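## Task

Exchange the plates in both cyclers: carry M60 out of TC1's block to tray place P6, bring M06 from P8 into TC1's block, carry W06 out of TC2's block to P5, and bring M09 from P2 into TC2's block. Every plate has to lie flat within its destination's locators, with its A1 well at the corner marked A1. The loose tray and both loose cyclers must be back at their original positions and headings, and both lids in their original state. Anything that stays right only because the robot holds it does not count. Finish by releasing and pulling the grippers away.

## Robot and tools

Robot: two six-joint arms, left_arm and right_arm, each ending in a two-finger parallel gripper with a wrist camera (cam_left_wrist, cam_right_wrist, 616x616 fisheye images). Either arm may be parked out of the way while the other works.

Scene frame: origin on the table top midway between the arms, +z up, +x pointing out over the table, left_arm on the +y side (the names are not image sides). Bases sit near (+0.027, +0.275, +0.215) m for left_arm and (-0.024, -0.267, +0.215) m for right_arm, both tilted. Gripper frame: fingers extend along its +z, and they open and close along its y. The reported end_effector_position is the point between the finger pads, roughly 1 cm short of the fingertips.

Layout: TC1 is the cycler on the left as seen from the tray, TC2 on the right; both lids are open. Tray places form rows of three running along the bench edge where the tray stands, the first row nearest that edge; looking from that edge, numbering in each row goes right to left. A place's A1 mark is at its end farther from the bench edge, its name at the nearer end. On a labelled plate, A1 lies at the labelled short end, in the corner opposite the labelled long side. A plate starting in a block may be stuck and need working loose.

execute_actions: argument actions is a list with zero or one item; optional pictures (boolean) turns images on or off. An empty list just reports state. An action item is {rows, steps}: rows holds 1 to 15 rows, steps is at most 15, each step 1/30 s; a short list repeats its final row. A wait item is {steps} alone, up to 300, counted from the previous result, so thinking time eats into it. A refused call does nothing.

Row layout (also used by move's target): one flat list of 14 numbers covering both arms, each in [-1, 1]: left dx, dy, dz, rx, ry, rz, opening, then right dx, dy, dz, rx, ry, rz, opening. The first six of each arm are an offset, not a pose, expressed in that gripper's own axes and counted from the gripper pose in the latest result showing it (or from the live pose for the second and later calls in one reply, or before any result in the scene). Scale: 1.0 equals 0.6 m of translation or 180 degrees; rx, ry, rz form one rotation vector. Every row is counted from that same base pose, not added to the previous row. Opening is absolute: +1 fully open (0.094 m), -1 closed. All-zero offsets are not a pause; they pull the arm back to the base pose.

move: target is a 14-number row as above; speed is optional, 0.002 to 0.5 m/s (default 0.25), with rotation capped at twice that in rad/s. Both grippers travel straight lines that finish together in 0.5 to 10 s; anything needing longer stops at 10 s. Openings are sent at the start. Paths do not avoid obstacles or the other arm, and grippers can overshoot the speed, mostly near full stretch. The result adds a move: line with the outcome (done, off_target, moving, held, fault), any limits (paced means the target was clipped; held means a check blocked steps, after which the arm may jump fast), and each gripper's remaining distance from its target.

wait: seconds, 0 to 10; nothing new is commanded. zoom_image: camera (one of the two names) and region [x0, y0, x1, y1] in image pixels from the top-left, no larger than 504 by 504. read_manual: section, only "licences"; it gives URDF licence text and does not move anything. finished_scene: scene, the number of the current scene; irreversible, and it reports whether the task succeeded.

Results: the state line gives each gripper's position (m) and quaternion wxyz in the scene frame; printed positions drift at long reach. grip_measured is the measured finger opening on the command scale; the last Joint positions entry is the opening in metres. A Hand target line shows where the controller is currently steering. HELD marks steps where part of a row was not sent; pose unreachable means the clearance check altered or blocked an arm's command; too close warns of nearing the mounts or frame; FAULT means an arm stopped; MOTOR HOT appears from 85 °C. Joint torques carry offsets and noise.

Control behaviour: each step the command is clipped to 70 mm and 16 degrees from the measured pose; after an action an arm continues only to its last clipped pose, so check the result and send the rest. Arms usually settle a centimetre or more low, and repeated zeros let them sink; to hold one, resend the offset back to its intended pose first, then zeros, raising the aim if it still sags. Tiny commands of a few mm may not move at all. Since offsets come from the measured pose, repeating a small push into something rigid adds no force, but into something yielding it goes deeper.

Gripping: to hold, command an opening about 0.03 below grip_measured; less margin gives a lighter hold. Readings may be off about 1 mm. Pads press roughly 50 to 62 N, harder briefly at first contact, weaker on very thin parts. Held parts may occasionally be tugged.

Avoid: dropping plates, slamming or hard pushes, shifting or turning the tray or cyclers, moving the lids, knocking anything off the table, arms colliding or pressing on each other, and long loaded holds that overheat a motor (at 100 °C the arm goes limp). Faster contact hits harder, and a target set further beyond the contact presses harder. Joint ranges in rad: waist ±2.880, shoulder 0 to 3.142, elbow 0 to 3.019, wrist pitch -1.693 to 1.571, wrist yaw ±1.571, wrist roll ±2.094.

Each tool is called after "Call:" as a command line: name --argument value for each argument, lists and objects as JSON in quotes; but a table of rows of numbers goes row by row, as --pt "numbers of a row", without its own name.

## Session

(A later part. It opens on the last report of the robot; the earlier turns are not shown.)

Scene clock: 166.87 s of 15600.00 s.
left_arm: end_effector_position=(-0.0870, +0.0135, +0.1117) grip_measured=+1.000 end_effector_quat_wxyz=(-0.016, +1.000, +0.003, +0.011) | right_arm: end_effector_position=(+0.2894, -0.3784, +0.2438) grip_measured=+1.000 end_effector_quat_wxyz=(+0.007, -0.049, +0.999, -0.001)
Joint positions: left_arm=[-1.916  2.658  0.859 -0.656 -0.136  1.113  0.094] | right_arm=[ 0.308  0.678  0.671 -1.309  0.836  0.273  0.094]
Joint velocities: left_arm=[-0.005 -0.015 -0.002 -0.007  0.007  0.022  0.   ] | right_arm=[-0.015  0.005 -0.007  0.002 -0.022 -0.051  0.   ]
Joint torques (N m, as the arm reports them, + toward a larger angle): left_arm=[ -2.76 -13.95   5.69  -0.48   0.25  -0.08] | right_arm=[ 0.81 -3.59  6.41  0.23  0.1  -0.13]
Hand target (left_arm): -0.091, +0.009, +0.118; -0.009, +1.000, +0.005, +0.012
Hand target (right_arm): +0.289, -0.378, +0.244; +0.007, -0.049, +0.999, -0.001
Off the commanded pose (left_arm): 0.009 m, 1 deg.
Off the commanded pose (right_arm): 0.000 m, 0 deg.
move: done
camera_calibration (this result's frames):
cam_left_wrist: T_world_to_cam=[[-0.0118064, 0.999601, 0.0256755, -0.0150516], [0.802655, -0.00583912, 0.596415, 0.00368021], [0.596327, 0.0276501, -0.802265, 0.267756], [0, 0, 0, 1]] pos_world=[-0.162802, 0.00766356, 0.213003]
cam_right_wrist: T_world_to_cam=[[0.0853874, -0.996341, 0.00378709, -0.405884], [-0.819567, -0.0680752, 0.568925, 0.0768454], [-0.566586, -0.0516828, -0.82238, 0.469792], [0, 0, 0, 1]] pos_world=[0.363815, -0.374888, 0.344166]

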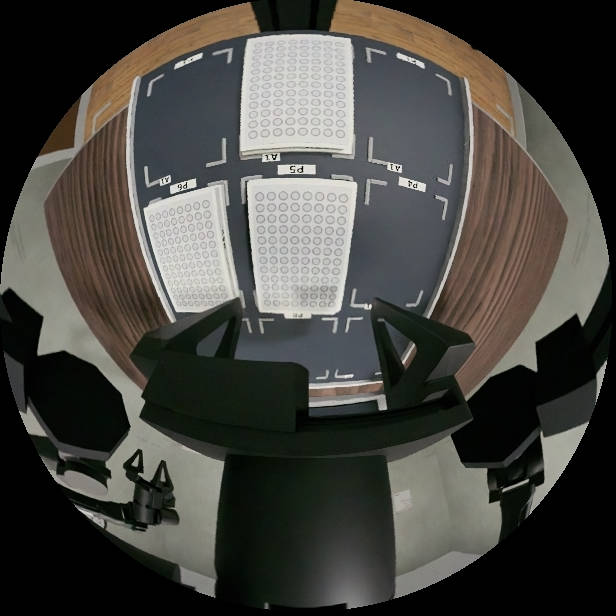

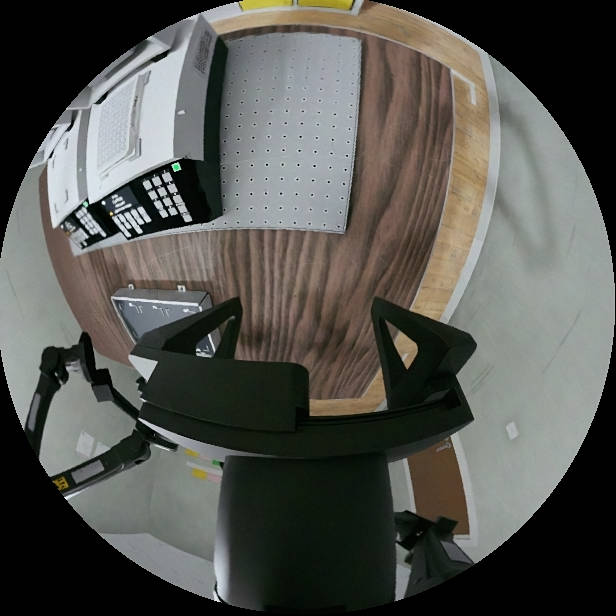

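Call:
move --target '[0,0.02,0.05,0,0,0,1,0,0,0,0,0,0,1]' --speed 0.1

Scene clock: 170.53 s of 15600.00 s.
left_arm: end_effector_position=(-0.0822, +0.0165, +0.0799) grip_measured=+1.000 end_effector_quat_wxyz=(-0.027, +0.999, +0.003, +0.020) | right_arm: end_effector_position=(+0.2894, -0.3784, +0.2438) grip_measured=+1.000 end_effector_quat_wxyz=(+0.007, -0.049, +0.999, -0.001)
Joint positions: left_arm=[-1.888  2.741  0.859 -0.599 -0.164  1.128  0.094] | right_arm=[ 0.308  0.678  0.671 -1.309  0.836  0.273  0.094]
Joint velocities: left_arm=[-0.005 -0.015  0.002  0.007 -0.007 -0.037  0.   ] | right_arm=[ 0.005 -0.005 -0.007 -0.012 -0.037  0.007  0.   ]
Joint torques (N m, as the arm reports them, + toward a larger angle): left_arm=[ -0.59 -12.47   5.77   0.59   0.     0.11] | right_arm=[ 0.82 -3.59  6.4   0.23  0.09 -0.13]
Hand target (left_arm): -0.086, +0.003, +0.082; -0.016, +1.000, +0.003, +0.011
Hand target (right_arm): +0.289, -0.378, +0.244; +0.007, -0.049, +0.999, -0.001
Off the commanded pose (left_arm): 0.015 m, 2 deg.
Off the commanded pose (right_arm): 0.000 m, 0 deg.
move: off_target (left_arm)
camera_calibration (this result's frames):
cam_left_wrist: T_world_to_cam=[[-0.011594, 0.998762, 0.0483707, -0.0189606], [0.792028, -0.0203555, 0.610145, 0.017013], [0.610374, 0.045385, -0.790812, 0.239266], [0, 0, 0, 1]] pos_world=[-0.159737, 0.00842437, 0.179751]
cam_right_wrist: T_world_to_cam=[[0.0853874, -0.996341, 0.00378709, -0.405884], [-0.819567, -0.0680752, 0.568925, 0.0768454], [-0.566586, -0.0516828, -0.82238, 0.469792], [0, 0, 0, 1]] pos_world=[0.363815, -0.374888, 0.344166]

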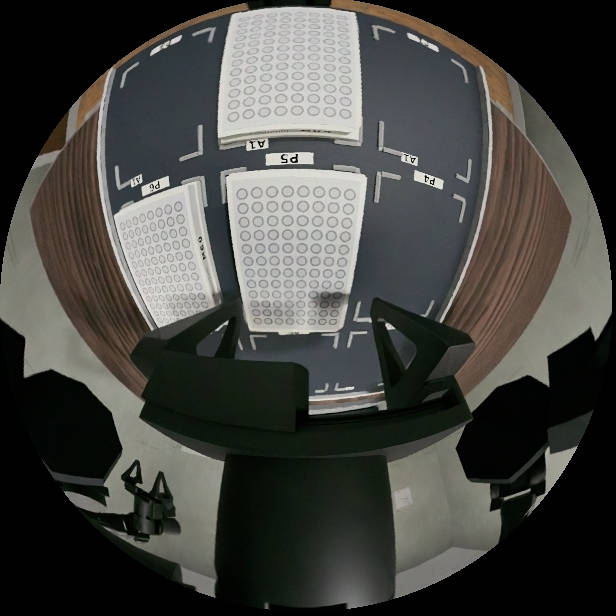

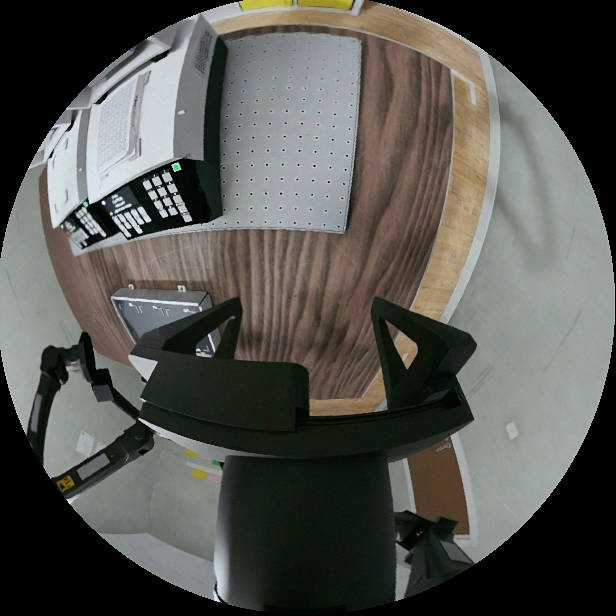

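Call:
move --target '[-0.012,0.04,0,-0.02,0,0,1,0,0,0,0,0,0,1]' --speed 0.1

Scene clock: 171.77 s of 15600.00 s.
left_arm: end_effector_position=(-0.0822, +0.0093, +0.0778) grip_measured=+1.000 end_effector_quat_wxyz=(-0.011, +1.000, +0.004, +0.023) | right_arm: end_effector_position=(+0.2894, -0.3784, +0.2438) grip_measured=+1.000 end_effector_quat_wxyz=(+0.007, -0.049, +0.999, -0.001)
Joint positions: left_arm=[-1.888  2.746  0.859 -0.567 -0.184  1.129  0.094] | right_arm=[ 0.308  0.678  0.671 -1.309  0.836  0.273  0.094]
Joint velocities: left_arm=[-0.005 -0.005  0.007  0.012 -0.066 -0.051  0.   ] | right_arm=[-0.005  0.005 -0.017  0.012 -0.007  0.051  0.   ]
Joint torques (N m, as the arm reports them, + toward a larger angle): left_arm=[ -2.13 -12.3    6.49   0.59  -0.04   0.05] | right_arm=[ 0.84 -3.63  6.41  0.23  0.1  -0.13]
Hand target (left_arm): -0.089, -0.007, +0.079; +0.004, +1.000, +0.002, +0.020
Hand target (right_arm): +0.289, -0.378, +0.244; +0.007, -0.049, +0.999, -0.001
Off the commanded pose (left_arm): 0.018 m, 2 deg.
Off the commanded pose (right_arm): 0.000 m, 0 deg.
move: off_target (left_arm)
camera_calibration (this result's frames):
cam_left_wrist: T_world_to_cam=[[-0.0136495, 0.999777, 0.0161389, -0.00932935], [0.787977, 0.00081891, 0.615704, 0.0171874], [0.615553, 0.0211211, -0.787813, 0.23831], [0, 0, 0, 1]] pos_world=[-0.160363, 0.00427983, 0.177311]
cam_right_wrist: T_world_to_cam=[[0.0853874, -0.996341, 0.00378709, -0.405884], [-0.819567, -0.0680752, 0.568925, 0.0768454], [-0.566586, -0.0516828, -0.82238, 0.469792], [0, 0, 0, 1]] pos_world=[0.363815, -0.374888, 0.344166]

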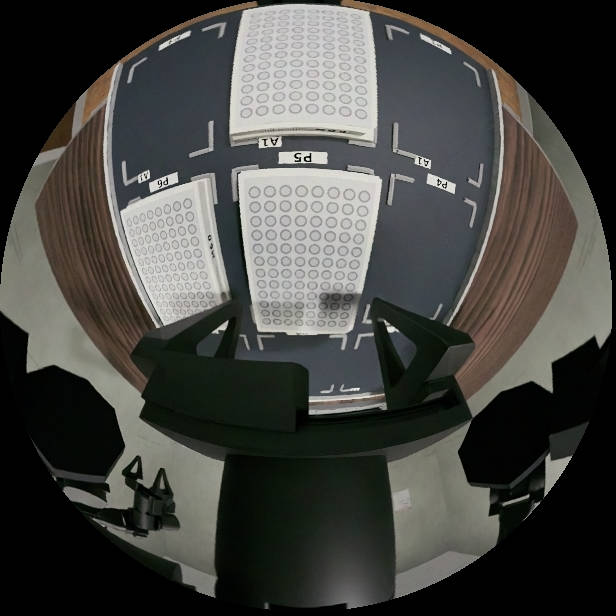

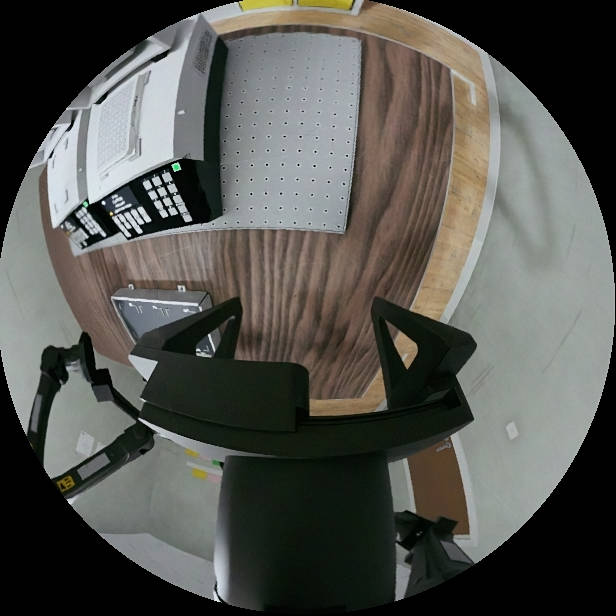

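Call:
move --target '[-0.01,0.015,0.035,0,0,0,1,0,0,0,0,0,0,1]' --speed 0.06

Call:
move --target '[0,0.02,0,-0.012,0,0,0.79,0,0,0,0,0,0,1]' --speed 0.06

Scene clock: 173.43 s of 15600.00 s.
left_arm: end_effector_position=(-0.0821, +0.0133, +0.0594) grip_measured=+1.000 end_effector_quat_wxyz=(-0.019, +0.999, +0.002, +0.031) | right_arm: end_effector_position=(+0.2894, -0.3784, +0.2438) grip_measured=+1.000 end_effector_quat_wxyz=(+0.007, -0.049, +0.999, -0.001)
Joint positions: left_arm=[-1.888  2.798  0.864 -0.54  -0.191  1.129  0.094] | right_arm=[ 0.308  0.678  0.671 -1.309  0.836  0.273  0.094]
Joint velocities: left_arm=[-0.015 -0.015 -0.012 -0.007 -0.007 -0.022  0.   ] | right_arm=[-0.005  0.005 -0.007  0.012  0.007 -0.007  0.   ]
Joint torques (N m, as the arm reports them, + toward a larger angle): left_arm=[ -0.55 -12.3    5.73   0.7    0.06   0.05] | right_arm=[ 0.77 -3.57  6.4   0.24  0.09 -0.13]
Hand target (left_arm): -0.087, +0.001, +0.057; -0.011, +1.000, +0.004, +0.023
Hand target (right_arm): +0.289, -0.378, +0.244; +0.007, -0.049, +0.999, -0.001
Off the commanded pose (left_arm): 0.014 m, 1 deg.
Off the commanded pose (right_arm): 0.000 m, 0 deg.
move: off_target (left_arm)
camera_calibration (this result's frames):
cam_left_wrist: T_world_to_cam=[[-0.0105519, 0.99945, 0.0314393, -0.0136473], [0.778634, -0.0115145, 0.627373, 0.0271357], [0.62739, 0.0310997, -0.778084, 0.22394], [0, 0, 0, 1]] pos_world=[-0.161771, 0.00698774, 0.157649]
cam_right_wrist: T_world_to_cam=[[0.0853874, -0.996341, 0.00378709, -0.405884], [-0.819567, -0.0680752, 0.568925, 0.0768454], [-0.566586, -0.0516828, -0.82238, 0.469792], [0, 0, 0, 1]] pos_world=[0.363815, -0.374888, 0.344166]

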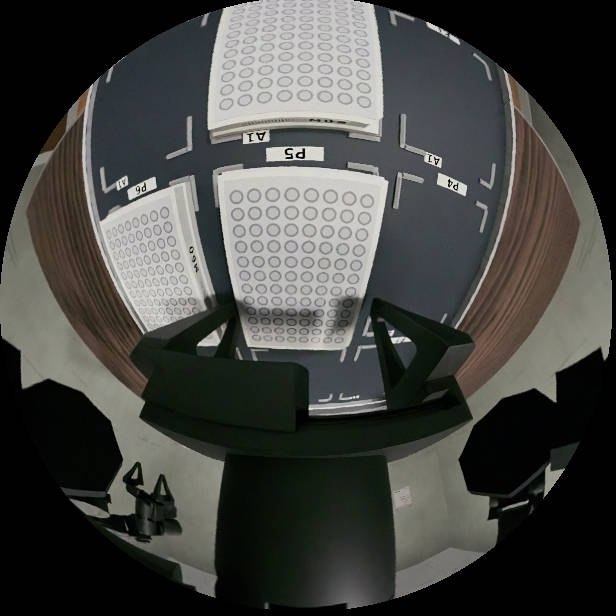

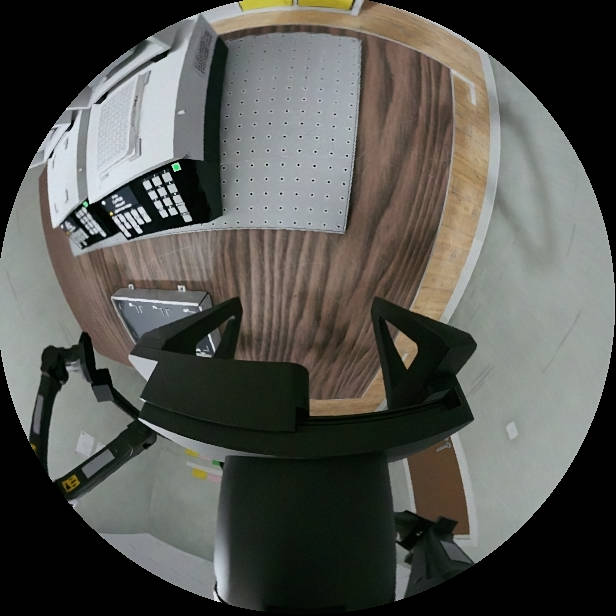

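Scene clock: 174.13 s of 15600.00 s.
left_arm: end_effector_position=(-0.0807, +0.0091, +0.0594) grip_measured=+0.792 end_effector_quat_wxyz=(-0.009, +0.999, +0.002, +0.036) | right_arm: end_effector_position=(+0.2894, -0.3784, +0.2438) grip_measured=+1.000 end_effector_quat_wxyz=(+0.007, -0.049, +0.999, -0.001)
Joint positions: left_arm=[-1.888  2.798  0.864 -0.527 -0.208  1.131  0.084] | right_arm=[ 0.308  0.678  0.671 -1.309  0.836  0.273  0.094]
Joint velocities: left_arm=[ 0.015 -0.005 -0.007 -0.017  0.007  0.007 -0.   ] | right_arm=[-0.015 -0.005 -0.002  0.007  0.066 -0.051  0.   ]
Joint torques (N m, as the arm reports them, + toward a larger angle): left_arm=[ -0.55 -13.54   4.28   0.88  -0.14   0.13] | right_arm=[ 0.81 -3.6   6.42  0.24  0.09 -0.13]
Hand target (left_arm): -0.082, +0.001, +0.059; +0.000, +1.000, +0.002, +0.031
Hand target (right_arm): +0.289, -0.378, +0.244; +0.007, -0.049, +0.999, -0.001
Off the commanded pose (left_arm): 0.008 m, 1 deg.
Off the commanded pose (right_arm): 0.000 m, 0 deg.
move: done
camera_calibration (this result's frames):
cam_left_wrist: T_world_to_cam=[[-0.00956466, 0.999881, 0.0120911, -0.00820139], [0.772086, -0.000299395, 0.635518, 0.0249286], [0.635446, 0.0154139, -0.771992, 0.223623], [0, 0, 0, 1]] pos_world=[-0.161426, 0.00476098, 0.156892]
cam_right_wrist: T_world_to_cam=[[0.0853874, -0.996341, 0.00378709, -0.405884], [-0.819567, -0.0680752, 0.568925, 0.0768454], [-0.566586, -0.0516828, -0.82238, 0.469792], [0, 0, 0, 1]] pos_world=[0.363815, -0.374888, 0.344166]

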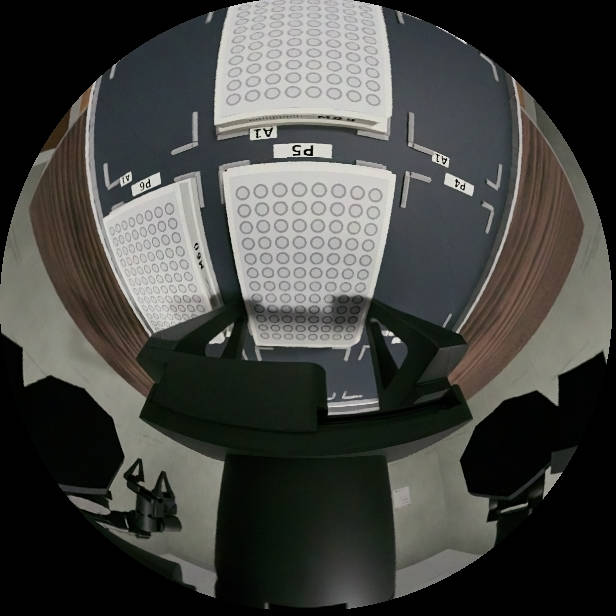

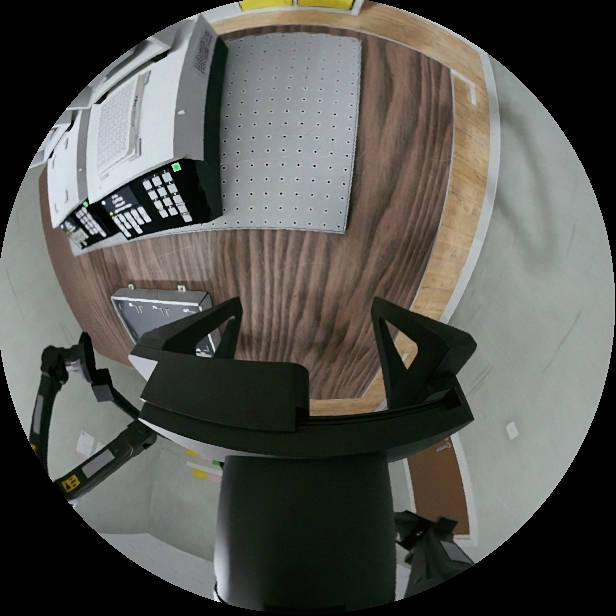

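Call:
move --target '[0,0.02,0,-0.012,0,0,0.79,0,0,0,0,0,0,1]' --speed 0.06

Scene clock: 175.37 s of 15600.00 s.
left_arm: end_effector_position=(-0.0796, +0.0081, +0.0594) grip_measured=+0.792 end_effector_quat_wxyz=(-0.007, +0.999, +0.002, +0.039) | right_arm: end_effector_position=(+0.2894, -0.3784, +0.2438) grip_measured=+1.000 end_effector_quat_wxyz=(+0.007, -0.049, +0.999, -0.001)
Joint positions: left_arm=[-1.888  2.798  0.864 -0.525 -0.217  1.131  0.084] | right_arm=[ 0.308  0.678  0.671 -1.309  0.836  0.273  0.094]
Joint velocities: left_arm=[-0.005 -0.024  0.002 -0.017 -0.037  0.022  0.   ] | right_arm=[-0.015 -0.005  0.007 -0.017 -0.037 -0.007  0.   ]
Joint torques (N m, as the arm reports them, + toward a larger angle): left_arm=[ -0.69 -13.7    4.21   1.34  -0.48   0.12] | right_arm=[ 0.8  -3.61  6.4   0.24  0.09 -0.13]
Hand target (left_arm): -0.081, -0.003, +0.060; +0.010, +0.999, +0.001, +0.036
Hand target (right_arm): +0.289, -0.378, +0.244; +0.007, -0.049, +0.999, -0.001
Off the commanded pose (left_arm): 0.011 m, 2 deg.
Off the commanded pose (right_arm): 0.000 m, 0 deg.
move: off_target (left_arm)
camera_calibration (this result's frames):
cam_left_wrist: T_world_to_cam=[[-0.00910946, 0.999932, 0.00731922, -0.00695613], [0.767857, 0.0023061, 0.640617, 0.0233828], [0.640557, 0.0114558, -0.767825, 0.223188], [0, 0, 0, 1]] pos_world=[-0.160983, 0.00434493, 0.156441]
cam_right_wrist: T_world_to_cam=[[0.0853874, -0.996341, 0.00378709, -0.405884], [-0.819567, -0.0680752, 0.568925, 0.0768454], [-0.566586, -0.0516828, -0.82238, 0.469792], [0, 0, 0, 1]] pos_world=[0.363815, -0.374888, 0.344166]

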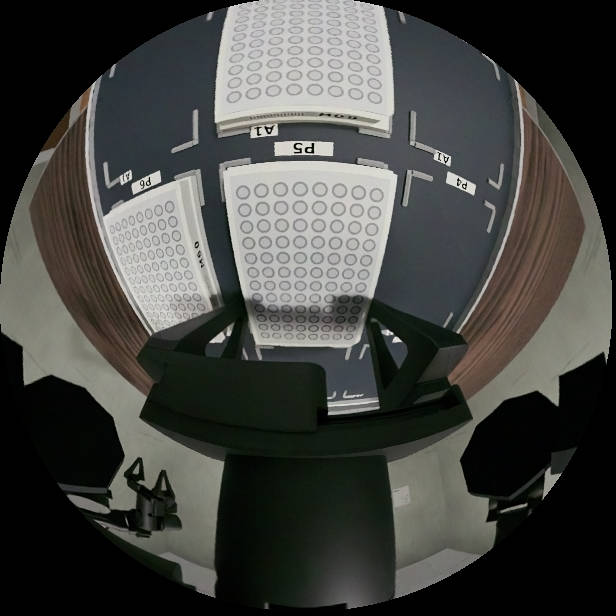

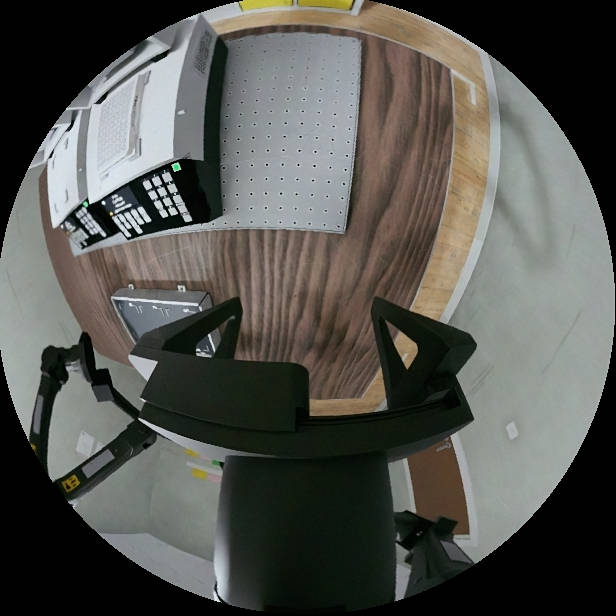

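Resistance rose; probably against a locator. Release and look.

Call:
move --target '[0,0,0,0,0,0,1,0,0,0,0,0,0,1]'

Call:
move --target '[-0.08,0,-0.12,0,-0.02,0,1,0,0,0,0,0,0,1]' --speed 0.15

Call:
zoom_image --camera "cam_left_wrist" --region '[180,60,440,340]'

Scene clock: 177.27 s of 15600.00 s.
left_arm: end_effector_position=(-0.0797, +0.0082, +0.0594) grip_measured=+1.000 end_effector_quat_wxyz=(-0.007, +0.999, +0.002, +0.039) | right_arm: end_effector_position=(+0.2894, -0.3784, +0.2438) grip_measured=+1.000 end_effector_quat_wxyz=(+0.007, -0.049, +0.999, -0.001)
Joint positions: left_arm=[-1.888  2.798  0.864 -0.525 -0.216  1.131  0.094] | right_arm=[ 0.308  0.678  0.671 -1.309  0.836  0.273  0.094]
Joint velocities: left_arm=[-0.005 -0.015 -0.002  0.007 -0.007  0.037  0.   ] | right_arm=[-0.005 -0.005 -0.002  0.007 -0.066  0.022  0.   ]
Joint torques (N m, as the arm reports them, + toward a larger angle): left_arm=[ -1.67 -13.68   3.68   0.06   0.04  -0.04] | right_arm=[ 0.78 -3.6   6.41  0.26  0.09 -0.13]
Hand target (left_arm): -0.080, +0.008, +0.059; -0.007, +0.999, +0.002, +0.039
Hand target (right_arm): +0.289, -0.378, +0.244; +0.007, -0.049, +0.999, -0.001
Off the commanded pose (left_arm): 0.000 m, 0 deg.
Off the commanded pose (right_arm): 0.000 m, 0 deg.
move: done
camera_calibration (this result's frames):
cam_left_wrist: T_world_to_cam=[[-0.0091388, 0.999929, 0.007646, -0.00703426], [0.7683, 0.00212738, 0.640087, 0.0235475], [0.640025, 0.011724, -0.768264, 0.223238], [0, 0, 0, 1]] pos_world=[-0.161034, 0.00436641, 0.156487]
cam_right_wrist: T_world_to_cam=[[0.0853874, -0.996341, 0.00378709, -0.405884], [-0.819567, -0.0680752, 0.568925, 0.0768454], [-0.566586, -0.0516828, -0.82238, 0.469792], [0, 0, 0, 1]] pos_world=[0.363815, -0.374888, 0.344166]

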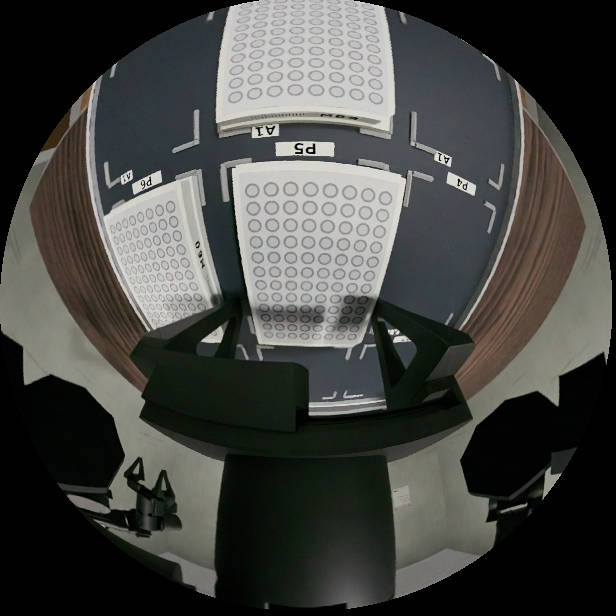

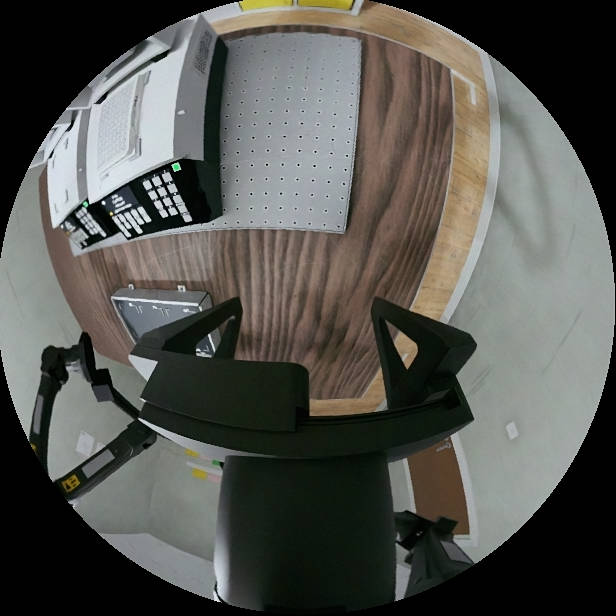

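Scene clock: 178.23 s of 15600.00 s.
left_arm: end_effector_position=(-0.1245, +0.0195, +0.1180) grip_measured=+1.000 end_effector_quat_wxyz=(-0.018, +1.000, -0.002, +0.013) | right_arm: end_effector_position=(+0.2894, -0.3784, +0.2438) grip_measured=+1.000 end_effector_quat_wxyz=(+0.007, -0.049, +0.999, -0.001)
Joint positions: left_arm=[-2.061  2.675  0.904 -0.697 -0.024  1.032  0.094] | right_arm=[ 0.308  0.678  0.671 -1.309  0.836  0.273  0.094]
Joint velocities: left_arm=[-0.005 -0.005 -0.007  0.012  0.081  0.022  0.   ] | right_arm=[-0.015 -0.005  0.012  0.017 -0.007 -0.022  0.   ]
Joint torques (N m, as the arm reports them, + toward a larger angle): left_arm=[ -1.12 -14.33   7.26  -0.35   0.22  -0.09] | right_arm=[ 0.79 -3.58  6.41  0.24  0.09 -0.13]
Hand target (left_arm): -0.133, +0.008, +0.128; -0.007, +1.000, +0.003, +0.008
Hand target (right_arm): +0.289, -0.378, +0.244; +0.007, -0.049, +0.999, -0.001
Off the commanded pose (left_arm): 0.018 m, 2 deg.
Off the commanded pose (right_arm): 0.000 m, 0 deg.
move: off_target (left_arm)
camera_calibration (this result's frames):
cam_left_wrist: T_world_to_cam=[[-0.00153204, 0.999518, 0.0309974, -0.0209675], [0.800857, -0.0173366, 0.598605, 0.0297233], [0.598854, 0.0257415, -0.800444, 0.29516], [0, 0, 0, 1]] pos_world=[-0.200594, 0.0138748, 0.219116]
cam_right_wrist: T_world_to_cam=[[0.0853874, -0.996341, 0.00378709, -0.405884], [-0.819567, -0.0680752, 0.568925, 0.0768454], [-0.566586, -0.0516828, -0.82238, 0.469792], [0, 0, 0, 1]] pos_world=[0.363815, -0.374888, 0.344166]

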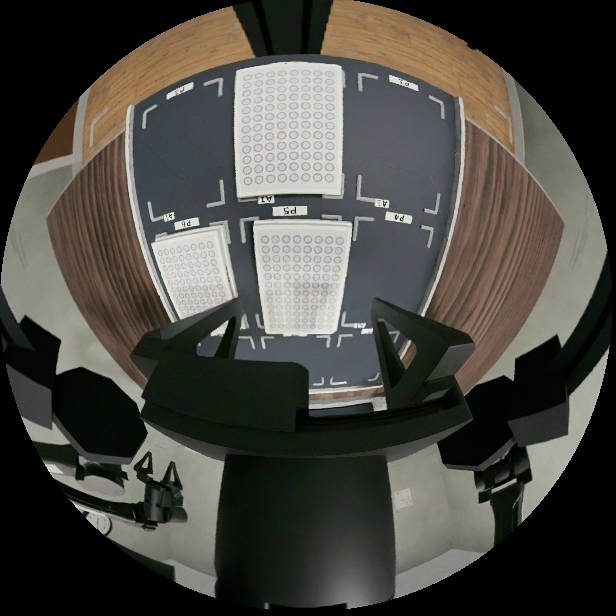

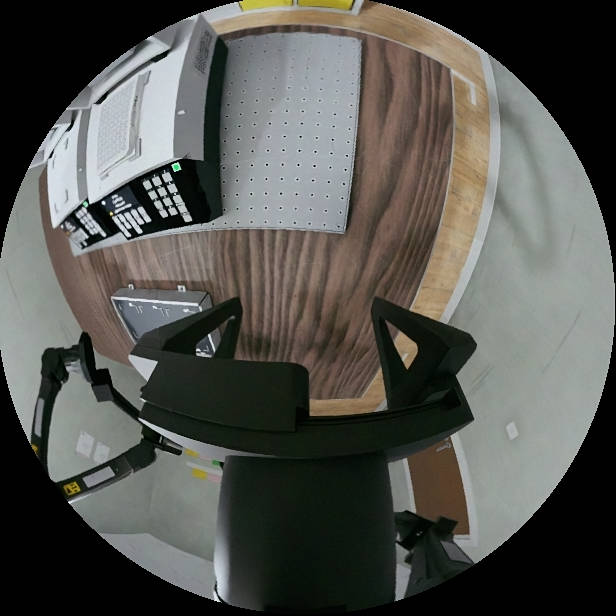

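Region (180, 60, 440, 340) of cam_left_wrist's 616x616 image, scaled by 1.800, with more detail than that image has; it fills the left 468 columns of this view, and the rest is white.

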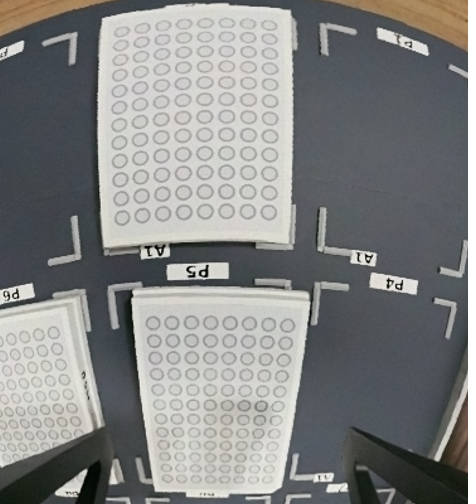

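Call:
move --target '[0.04,0.015,0.093,-0.01,0,0,1,0,0,0,0,0,0,1]' --speed 0.1

Scene clock: 183.17 s of 15600.00 s.
left_arm: end_effector_position=(-0.1008, +0.0114, +0.0662) grip_measured=+1.000 end_effector_quat_wxyz=(-0.002, +1.000, +0.001, +0.015) | right_arm: end_effector_position=(+0.2894, -0.3784, +0.2438) grip_measured=+1.000 end_effector_quat_wxyz=(+0.007, -0.049, +0.999, -0.001)
Joint positions: left_arm=[-1.956  2.783  0.861 -0.515 -0.124  1.095  0.094] | right_arm=[ 0.308  0.678  0.671 -1.309  0.836  0.273  0.094]
Joint velocities: left_arm=[-0.015  0.005 -0.007  0.002 -0.022  0.007  0.   ] | right_arm=[-0.015  0.005 -0.002 -0.007 -0.037 -0.037  0.   ]
Joint torques (N m, as the arm reports them, + toward a larger angle): left_arm=[ -0.09 -13.26   3.7    0.65  -0.02   0.08] | right_arm=[ 0.81 -3.57  6.4   0.25  0.09 -0.13]
Hand target (left_arm): -0.099, +0.012, +0.063; -0.002, +1.000, -0.003, +0.012
Hand target (right_arm): +0.289, -0.378, +0.244; +0.007, -0.049, +0.999, -0.001
Off the commanded pose (left_arm): 0.004 m, 0 deg.
Off the commanded pose (right_arm): 0.000 m, 0 deg.
After step 90, 0.97 s passed at rest.
move: done
camera_calibration (this result's frames):
cam_left_wrist: T_world_to_cam=[[-0.00643024, 0.999978, -0.00174161, -0.00961989], [0.798572, 0.00618337, 0.601867, 0.0409159], [0.601865, 0.00247936, -0.798594, 0.240121], [0, 0, 0, 1]] pos_world=[-0.177256, 0.00877134, 0.167116]
cam_right_wrist: T_world_to_cam=[[0.0853874, -0.996341, 0.00378709, -0.405884], [-0.819567, -0.0680752, 0.568925, 0.0768454], [-0.566586, -0.0516828, -0.82238, 0.469792], [0, 0, 0, 1]] pos_world=[0.363815, -0.374888, 0.344166]

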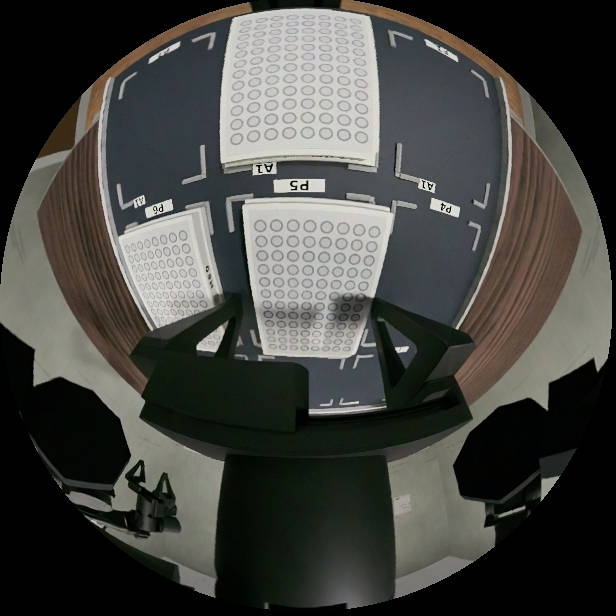

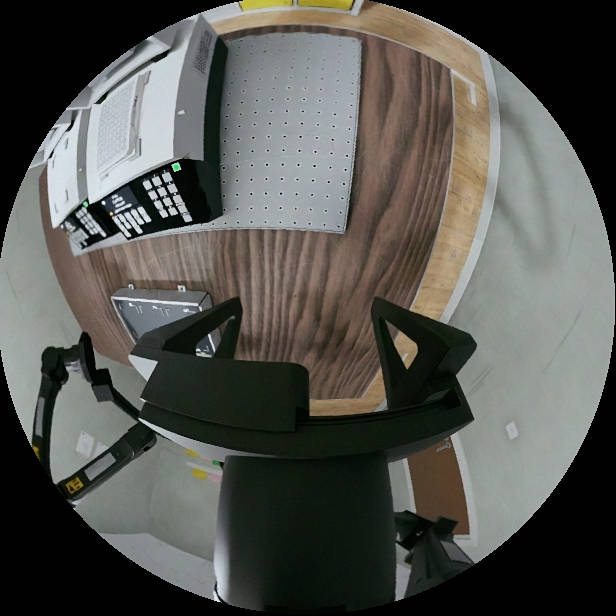

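Call:
move --target '[0,-0.012,0.012,0,0,0,1,0,0,0,0,0,0,1]' --speed 0.05

Call:
move --target '[0,0,0,0,0,0,0.4,0,0,0,0,0,0,1]'

Call:
move --target '[0,0.03,-0.04,0,0,0,0.4,0,0,0,0,0,0,1]' --speed 0.06

Scene clock: 184.73 s of 15600.00 s.
left_arm: end_effector_position=(-0.0999, +0.0154, +0.0638) grip_measured=+1.000 end_effector_quat_wxyz=(-0.002, +1.000, -0.001, +0.012) | right_arm: end_effector_position=(+0.2894, -0.3784, +0.2438) grip_measured=+1.000 end_effector_quat_wxyz=(+0.007, -0.049, +0.999, -0.001)
Joint positions: left_arm=[-1.956  2.783  0.848 -0.5   -0.119  1.098  0.094] | right_arm=[ 0.308  0.678  0.671 -1.309  0.836  0.273  0.094]
Joint velocities: left_arm=[ 0.005  0.005 -0.022 -0.012  0.007  0.007  0.   ] | right_arm=[-0.005 -0.005 -0.012 -0.017  0.022 -0.066  0.   ]
Joint torques (N m, as the arm reports them, + toward a larger angle): left_arm=[ -1.65 -12.73   3.24   0.69   0.26  -0.08] | right_arm=[ 0.79 -3.56  6.41  0.24  0.1  -0.13]
Hand target (left_arm): -0.100, +0.019, +0.059; -0.002, +1.000, +0.001, +0.015
Hand target (right_arm): +0.289, -0.378, +0.244; +0.007, -0.049, +0.999, -0.001
Off the commanded pose (left_arm): 0.006 m, 0 deg.
Off the commanded pose (right_arm): 0.000 m, 0 deg.
move: done
camera_calibration (this result's frames):
cam_left_wrist: T_world_to_cam=[[-0.00368718, 0.999992, -0.00157197, -0.0133282], [0.801658, 0.00389556, 0.597771, 0.0422537], [0.597772, 0.000943904, -0.801666, 0.237458], [0, 0, 0, 1]] pos_world=[-0.175868, 0.0129393, 0.165083]
cam_right_wrist: T_world_to_cam=[[0.0853874, -0.996341, 0.00378709, -0.405884], [-0.819567, -0.0680752, 0.568925, 0.0768454], [-0.566586, -0.0516828, -0.82238, 0.469792], [0, 0, 0, 1]] pos_world=[0.363815, -0.374888, 0.344166]

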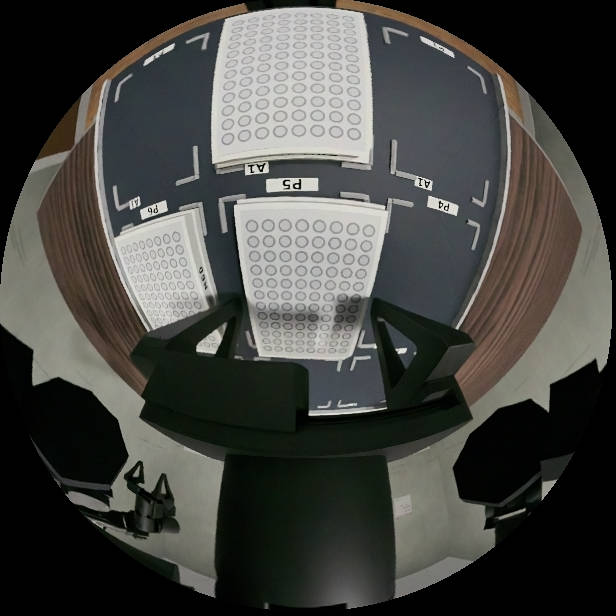

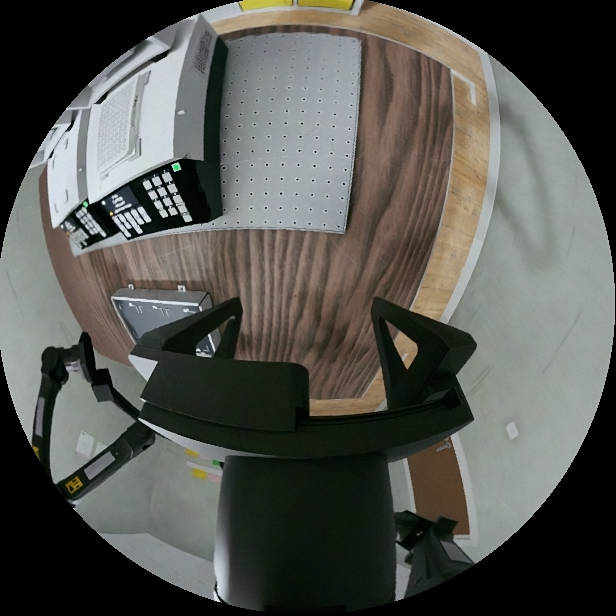

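Scene clock: 185.23 s of 15600.00 s.
left_arm: end_effector_position=(-0.0999, +0.0154, +0.0638) grip_measured=+0.690 end_effector_quat_wxyz=(-0.002, +1.000, -0.001, +0.012) | right_arm: end_effector_position=(+0.2894, -0.3784, +0.2438) grip_measured=+1.000 end_effector_quat_wxyz=(+0.007, -0.049, +0.999, -0.001)
Joint positions: left_arm=[-1.956  2.783  0.848 -0.5   -0.119  1.098  0.079] | right_arm=[ 0.308  0.678  0.671 -1.309  0.836  0.273  0.094]
Joint velocities: left_arm=[-0.015 -0.015 -0.007 -0.007  0.007  0.007  0.   ] | right_arm=[-0.005 -0.005  0.017  0.007  0.037 -0.022  0.   ]
Joint torques (N m, as the arm reports them, + toward a larger angle): left_arm=[ -1.13 -13.45   3.74   0.2    0.11   0.  ] | right_arm=[ 0.8  -3.64  6.41  0.24  0.1  -0.13]
Hand target (left_arm): -0.100, +0.015, +0.064; -0.002, +1.000, -0.001, +0.012
Hand target (right_arm): +0.289, -0.378, +0.244; +0.007, -0.049, +0.999, -0.001
Off the commanded pose (left_arm): 0.000 m, 0 deg.
Off the commanded pose (right_arm): 0.000 m, 0 deg.
move: done
camera_calibration (this result's frames):
cam_left_wrist: T_world_to_cam=[[-0.00368718, 0.999992, -0.00157197, -0.0133282], [0.801658, 0.00389556, 0.597771, 0.0422537], [0.597772, 0.000943904, -0.801666, 0.237458], [0, 0, 0, 1]] pos_world=[-0.175868, 0.0129393, 0.165083]
cam_right_wrist: T_world_to_cam=[[0.0853874, -0.996341, 0.00378709, -0.405884], [-0.819567, -0.0680752, 0.568925, 0.0768454], [-0.566586, -0.0516828, -0.82238, 0.469792], [0, 0, 0, 1]] pos_world=[0.363815, -0.374888, 0.344166]

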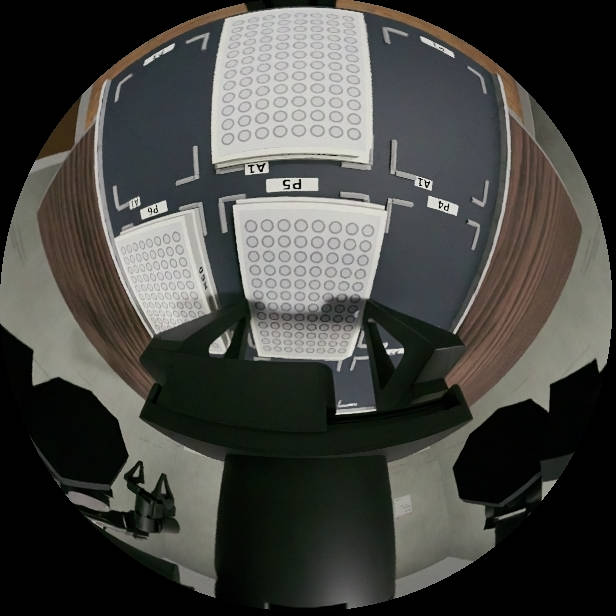

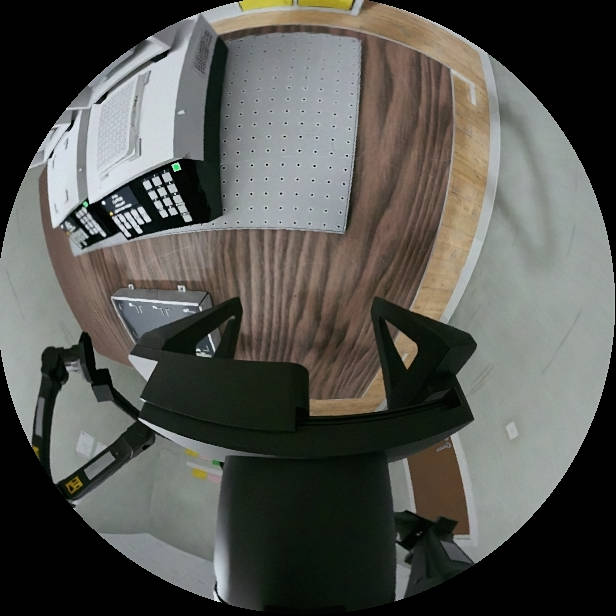

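Scene clock: 186.10 s of 15600.00 s.
left_arm: end_effector_position=(-0.0961, +0.0136, +0.0774) grip_measured=+0.690 end_effector_quat_wxyz=(-0.013, +1.000, -0.001, +0.022) | right_arm: end_effector_position=(+0.2894, -0.3784, +0.2438) grip_measured=+1.000 end_effector_quat_wxyz=(+0.007, -0.049, +0.999, -0.001)
Joint positions: left_arm=[-1.949  2.757  0.869 -0.575 -0.132  1.1    0.079] | right_arm=[ 0.308  0.678  0.671 -1.309  0.836  0.273  0.094]
Joint velocities: left_arm=[-0.015 -0.005 -0.007 -0.027 -0.051  0.022 -0.   ] | right_arm=[-0.005 -0.015  0.002  0.012 -0.037  0.037  0.   ]
Joint torques (N m, as the arm reports them, + toward a larger angle): left_arm=[ -0.12 -15.32   6.35  -0.42   0.     0.11] | right_arm=[ 0.77 -3.59  6.41  0.23  0.09 -0.13]
Hand target (left_arm): -0.101, -0.002, +0.088; -0.002, +1.000, -0.001, +0.012
Hand target (right_arm): +0.289, -0.378, +0.244; +0.007, -0.049, +0.999, -0.001
Off the commanded pose (left_arm): 0.020 m, 2 deg.
Off the commanded pose (right_arm): 0.000 m, 0 deg.
move: off_target (left_arm)
camera_calibration (this result's frames):
cam_left_wrist: T_world_to_cam=[[-0.00263759, 0.999773, 0.0211542, -0.0131596], [0.789574, -0.0108992, 0.613558, 0.0288596], [0.613649, 0.0183211, -0.789366, 0.246421], [0, 0, 0, 1]] pos_world=[-0.174038, 0.00895642, 0.177088]
cam_right_wrist: T_world_to_cam=[[0.0853874, -0.996341, 0.00378709, -0.405884], [-0.819567, -0.0680752, 0.568925, 0.0768454], [-0.566586, -0.0516828, -0.82238, 0.469792], [0, 0, 0, 1]] pos_world=[0.363815, -0.374888, 0.344166]

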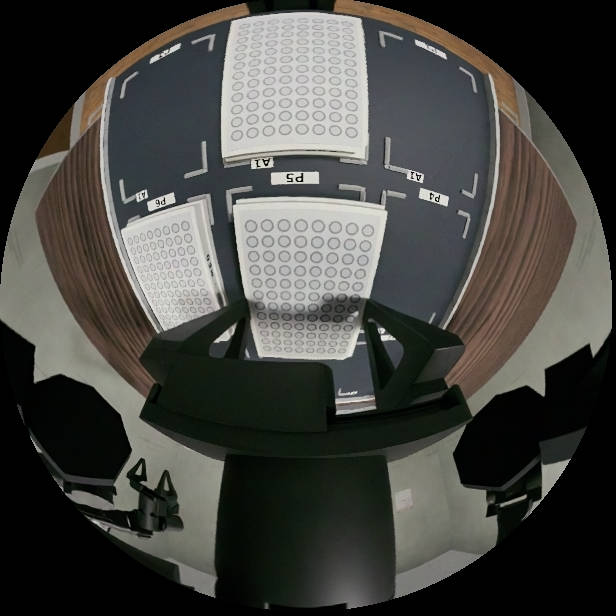

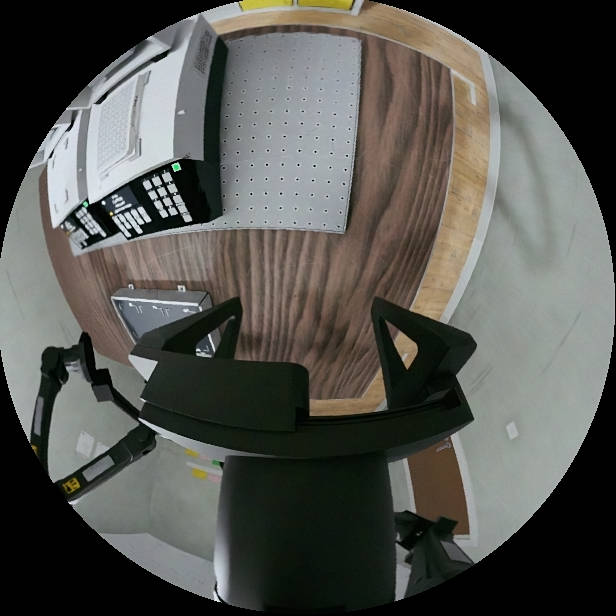

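Call:
move --target '[-0.015,0.045,-0.01,-0.012,-0.008,0,0.4,0,0,0,0,0,0,1]' --speed 0.06

Scene clock: 187.90 s of 15600.00 s.
left_arm: end_effector_position=(-0.1009, +0.0012, +0.0817) grip_measured=+0.690 end_effector_quat_wxyz=(-0.003, +1.000, -0.002, +0.018) | right_arm: end_effector_position=(+0.2894, -0.3784, +0.2438) grip_measured=+1.000 end_effector_quat_wxyz=(+0.007, -0.049, +0.999, -0.001)
Joint positions: left_arm=[-1.947  2.757  0.892 -0.575 -0.136  1.106  0.079] | right_arm=[ 0.308  0.678  0.671 -1.309  0.836  0.273  0.094]
Joint velocities: left_arm=[ 0.005  0.005  0.007  0.002 -0.022 -0.037 -0.001] | right_arm=[-0.005 -0.015 -0.012  0.002 -0.022 -0.051  0.   ]
Joint torques (N m, as the arm reports them, + toward a larger angle): left_arm=[  0.46 -12.96   6.7    0.31  -0.02   0.07] | right_arm=[ 0.77 -3.58  6.41  0.25  0.09 -0.13]
Hand target (left_arm): -0.106, -0.013, +0.083; +0.006, +1.000, -0.002, +0.009
Hand target (right_arm): +0.289, -0.378, +0.244; +0.007, -0.049, +0.999, -0.001
Off the commanded pose (left_arm): 0.015 m, 1 deg.
Off the commanded pose (right_arm): 0.000 m, 0 deg.
move: off_target (left_arm)
camera_calibration (this result's frames):
cam_left_wrist: T_world_to_cam=[[-0.00068133, 1, 0.0000966669, 0.00106255], [0.795004, 0.000483022, 0.606604, 0.0309899], [0.606604, 0.000490148, -0.795004, 0.252811], [0, 0, 0, 1]] pos_world=[-0.177992, -0.00120144, 0.182187]
cam_right_wrist: T_world_to_cam=[[0.0853874, -0.996341, 0.00378709, -0.405884], [-0.819567, -0.0680752, 0.568925, 0.0768454], [-0.566586, -0.0516828, -0.82238, 0.469792], [0, 0, 0, 1]] pos_world=[0.363815, -0.374888, 0.344166]

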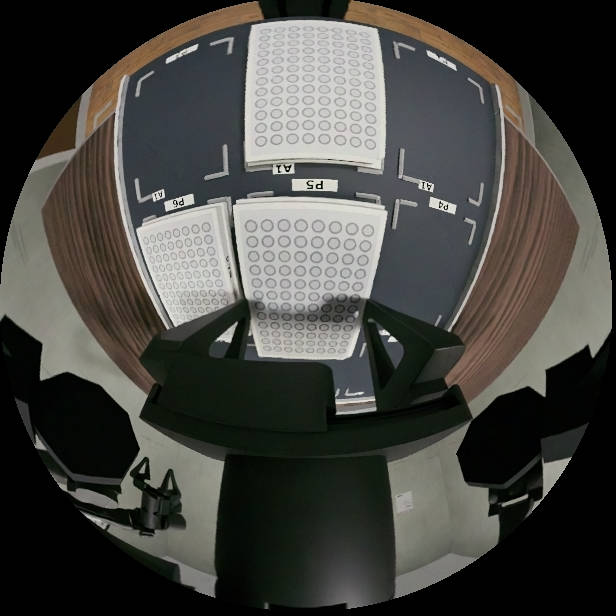

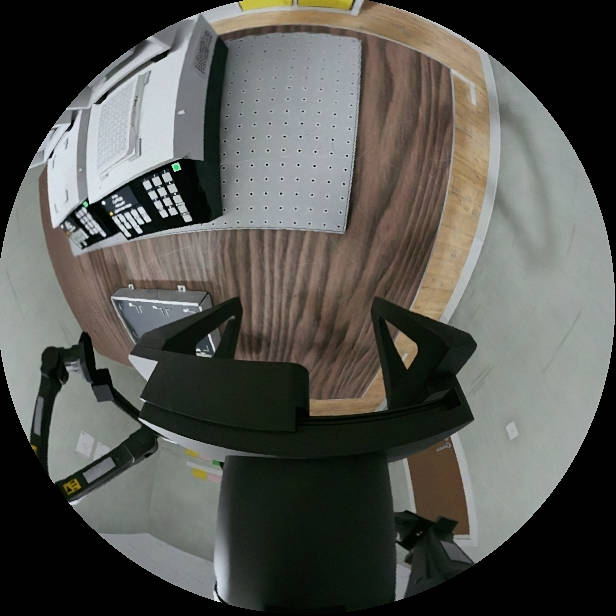

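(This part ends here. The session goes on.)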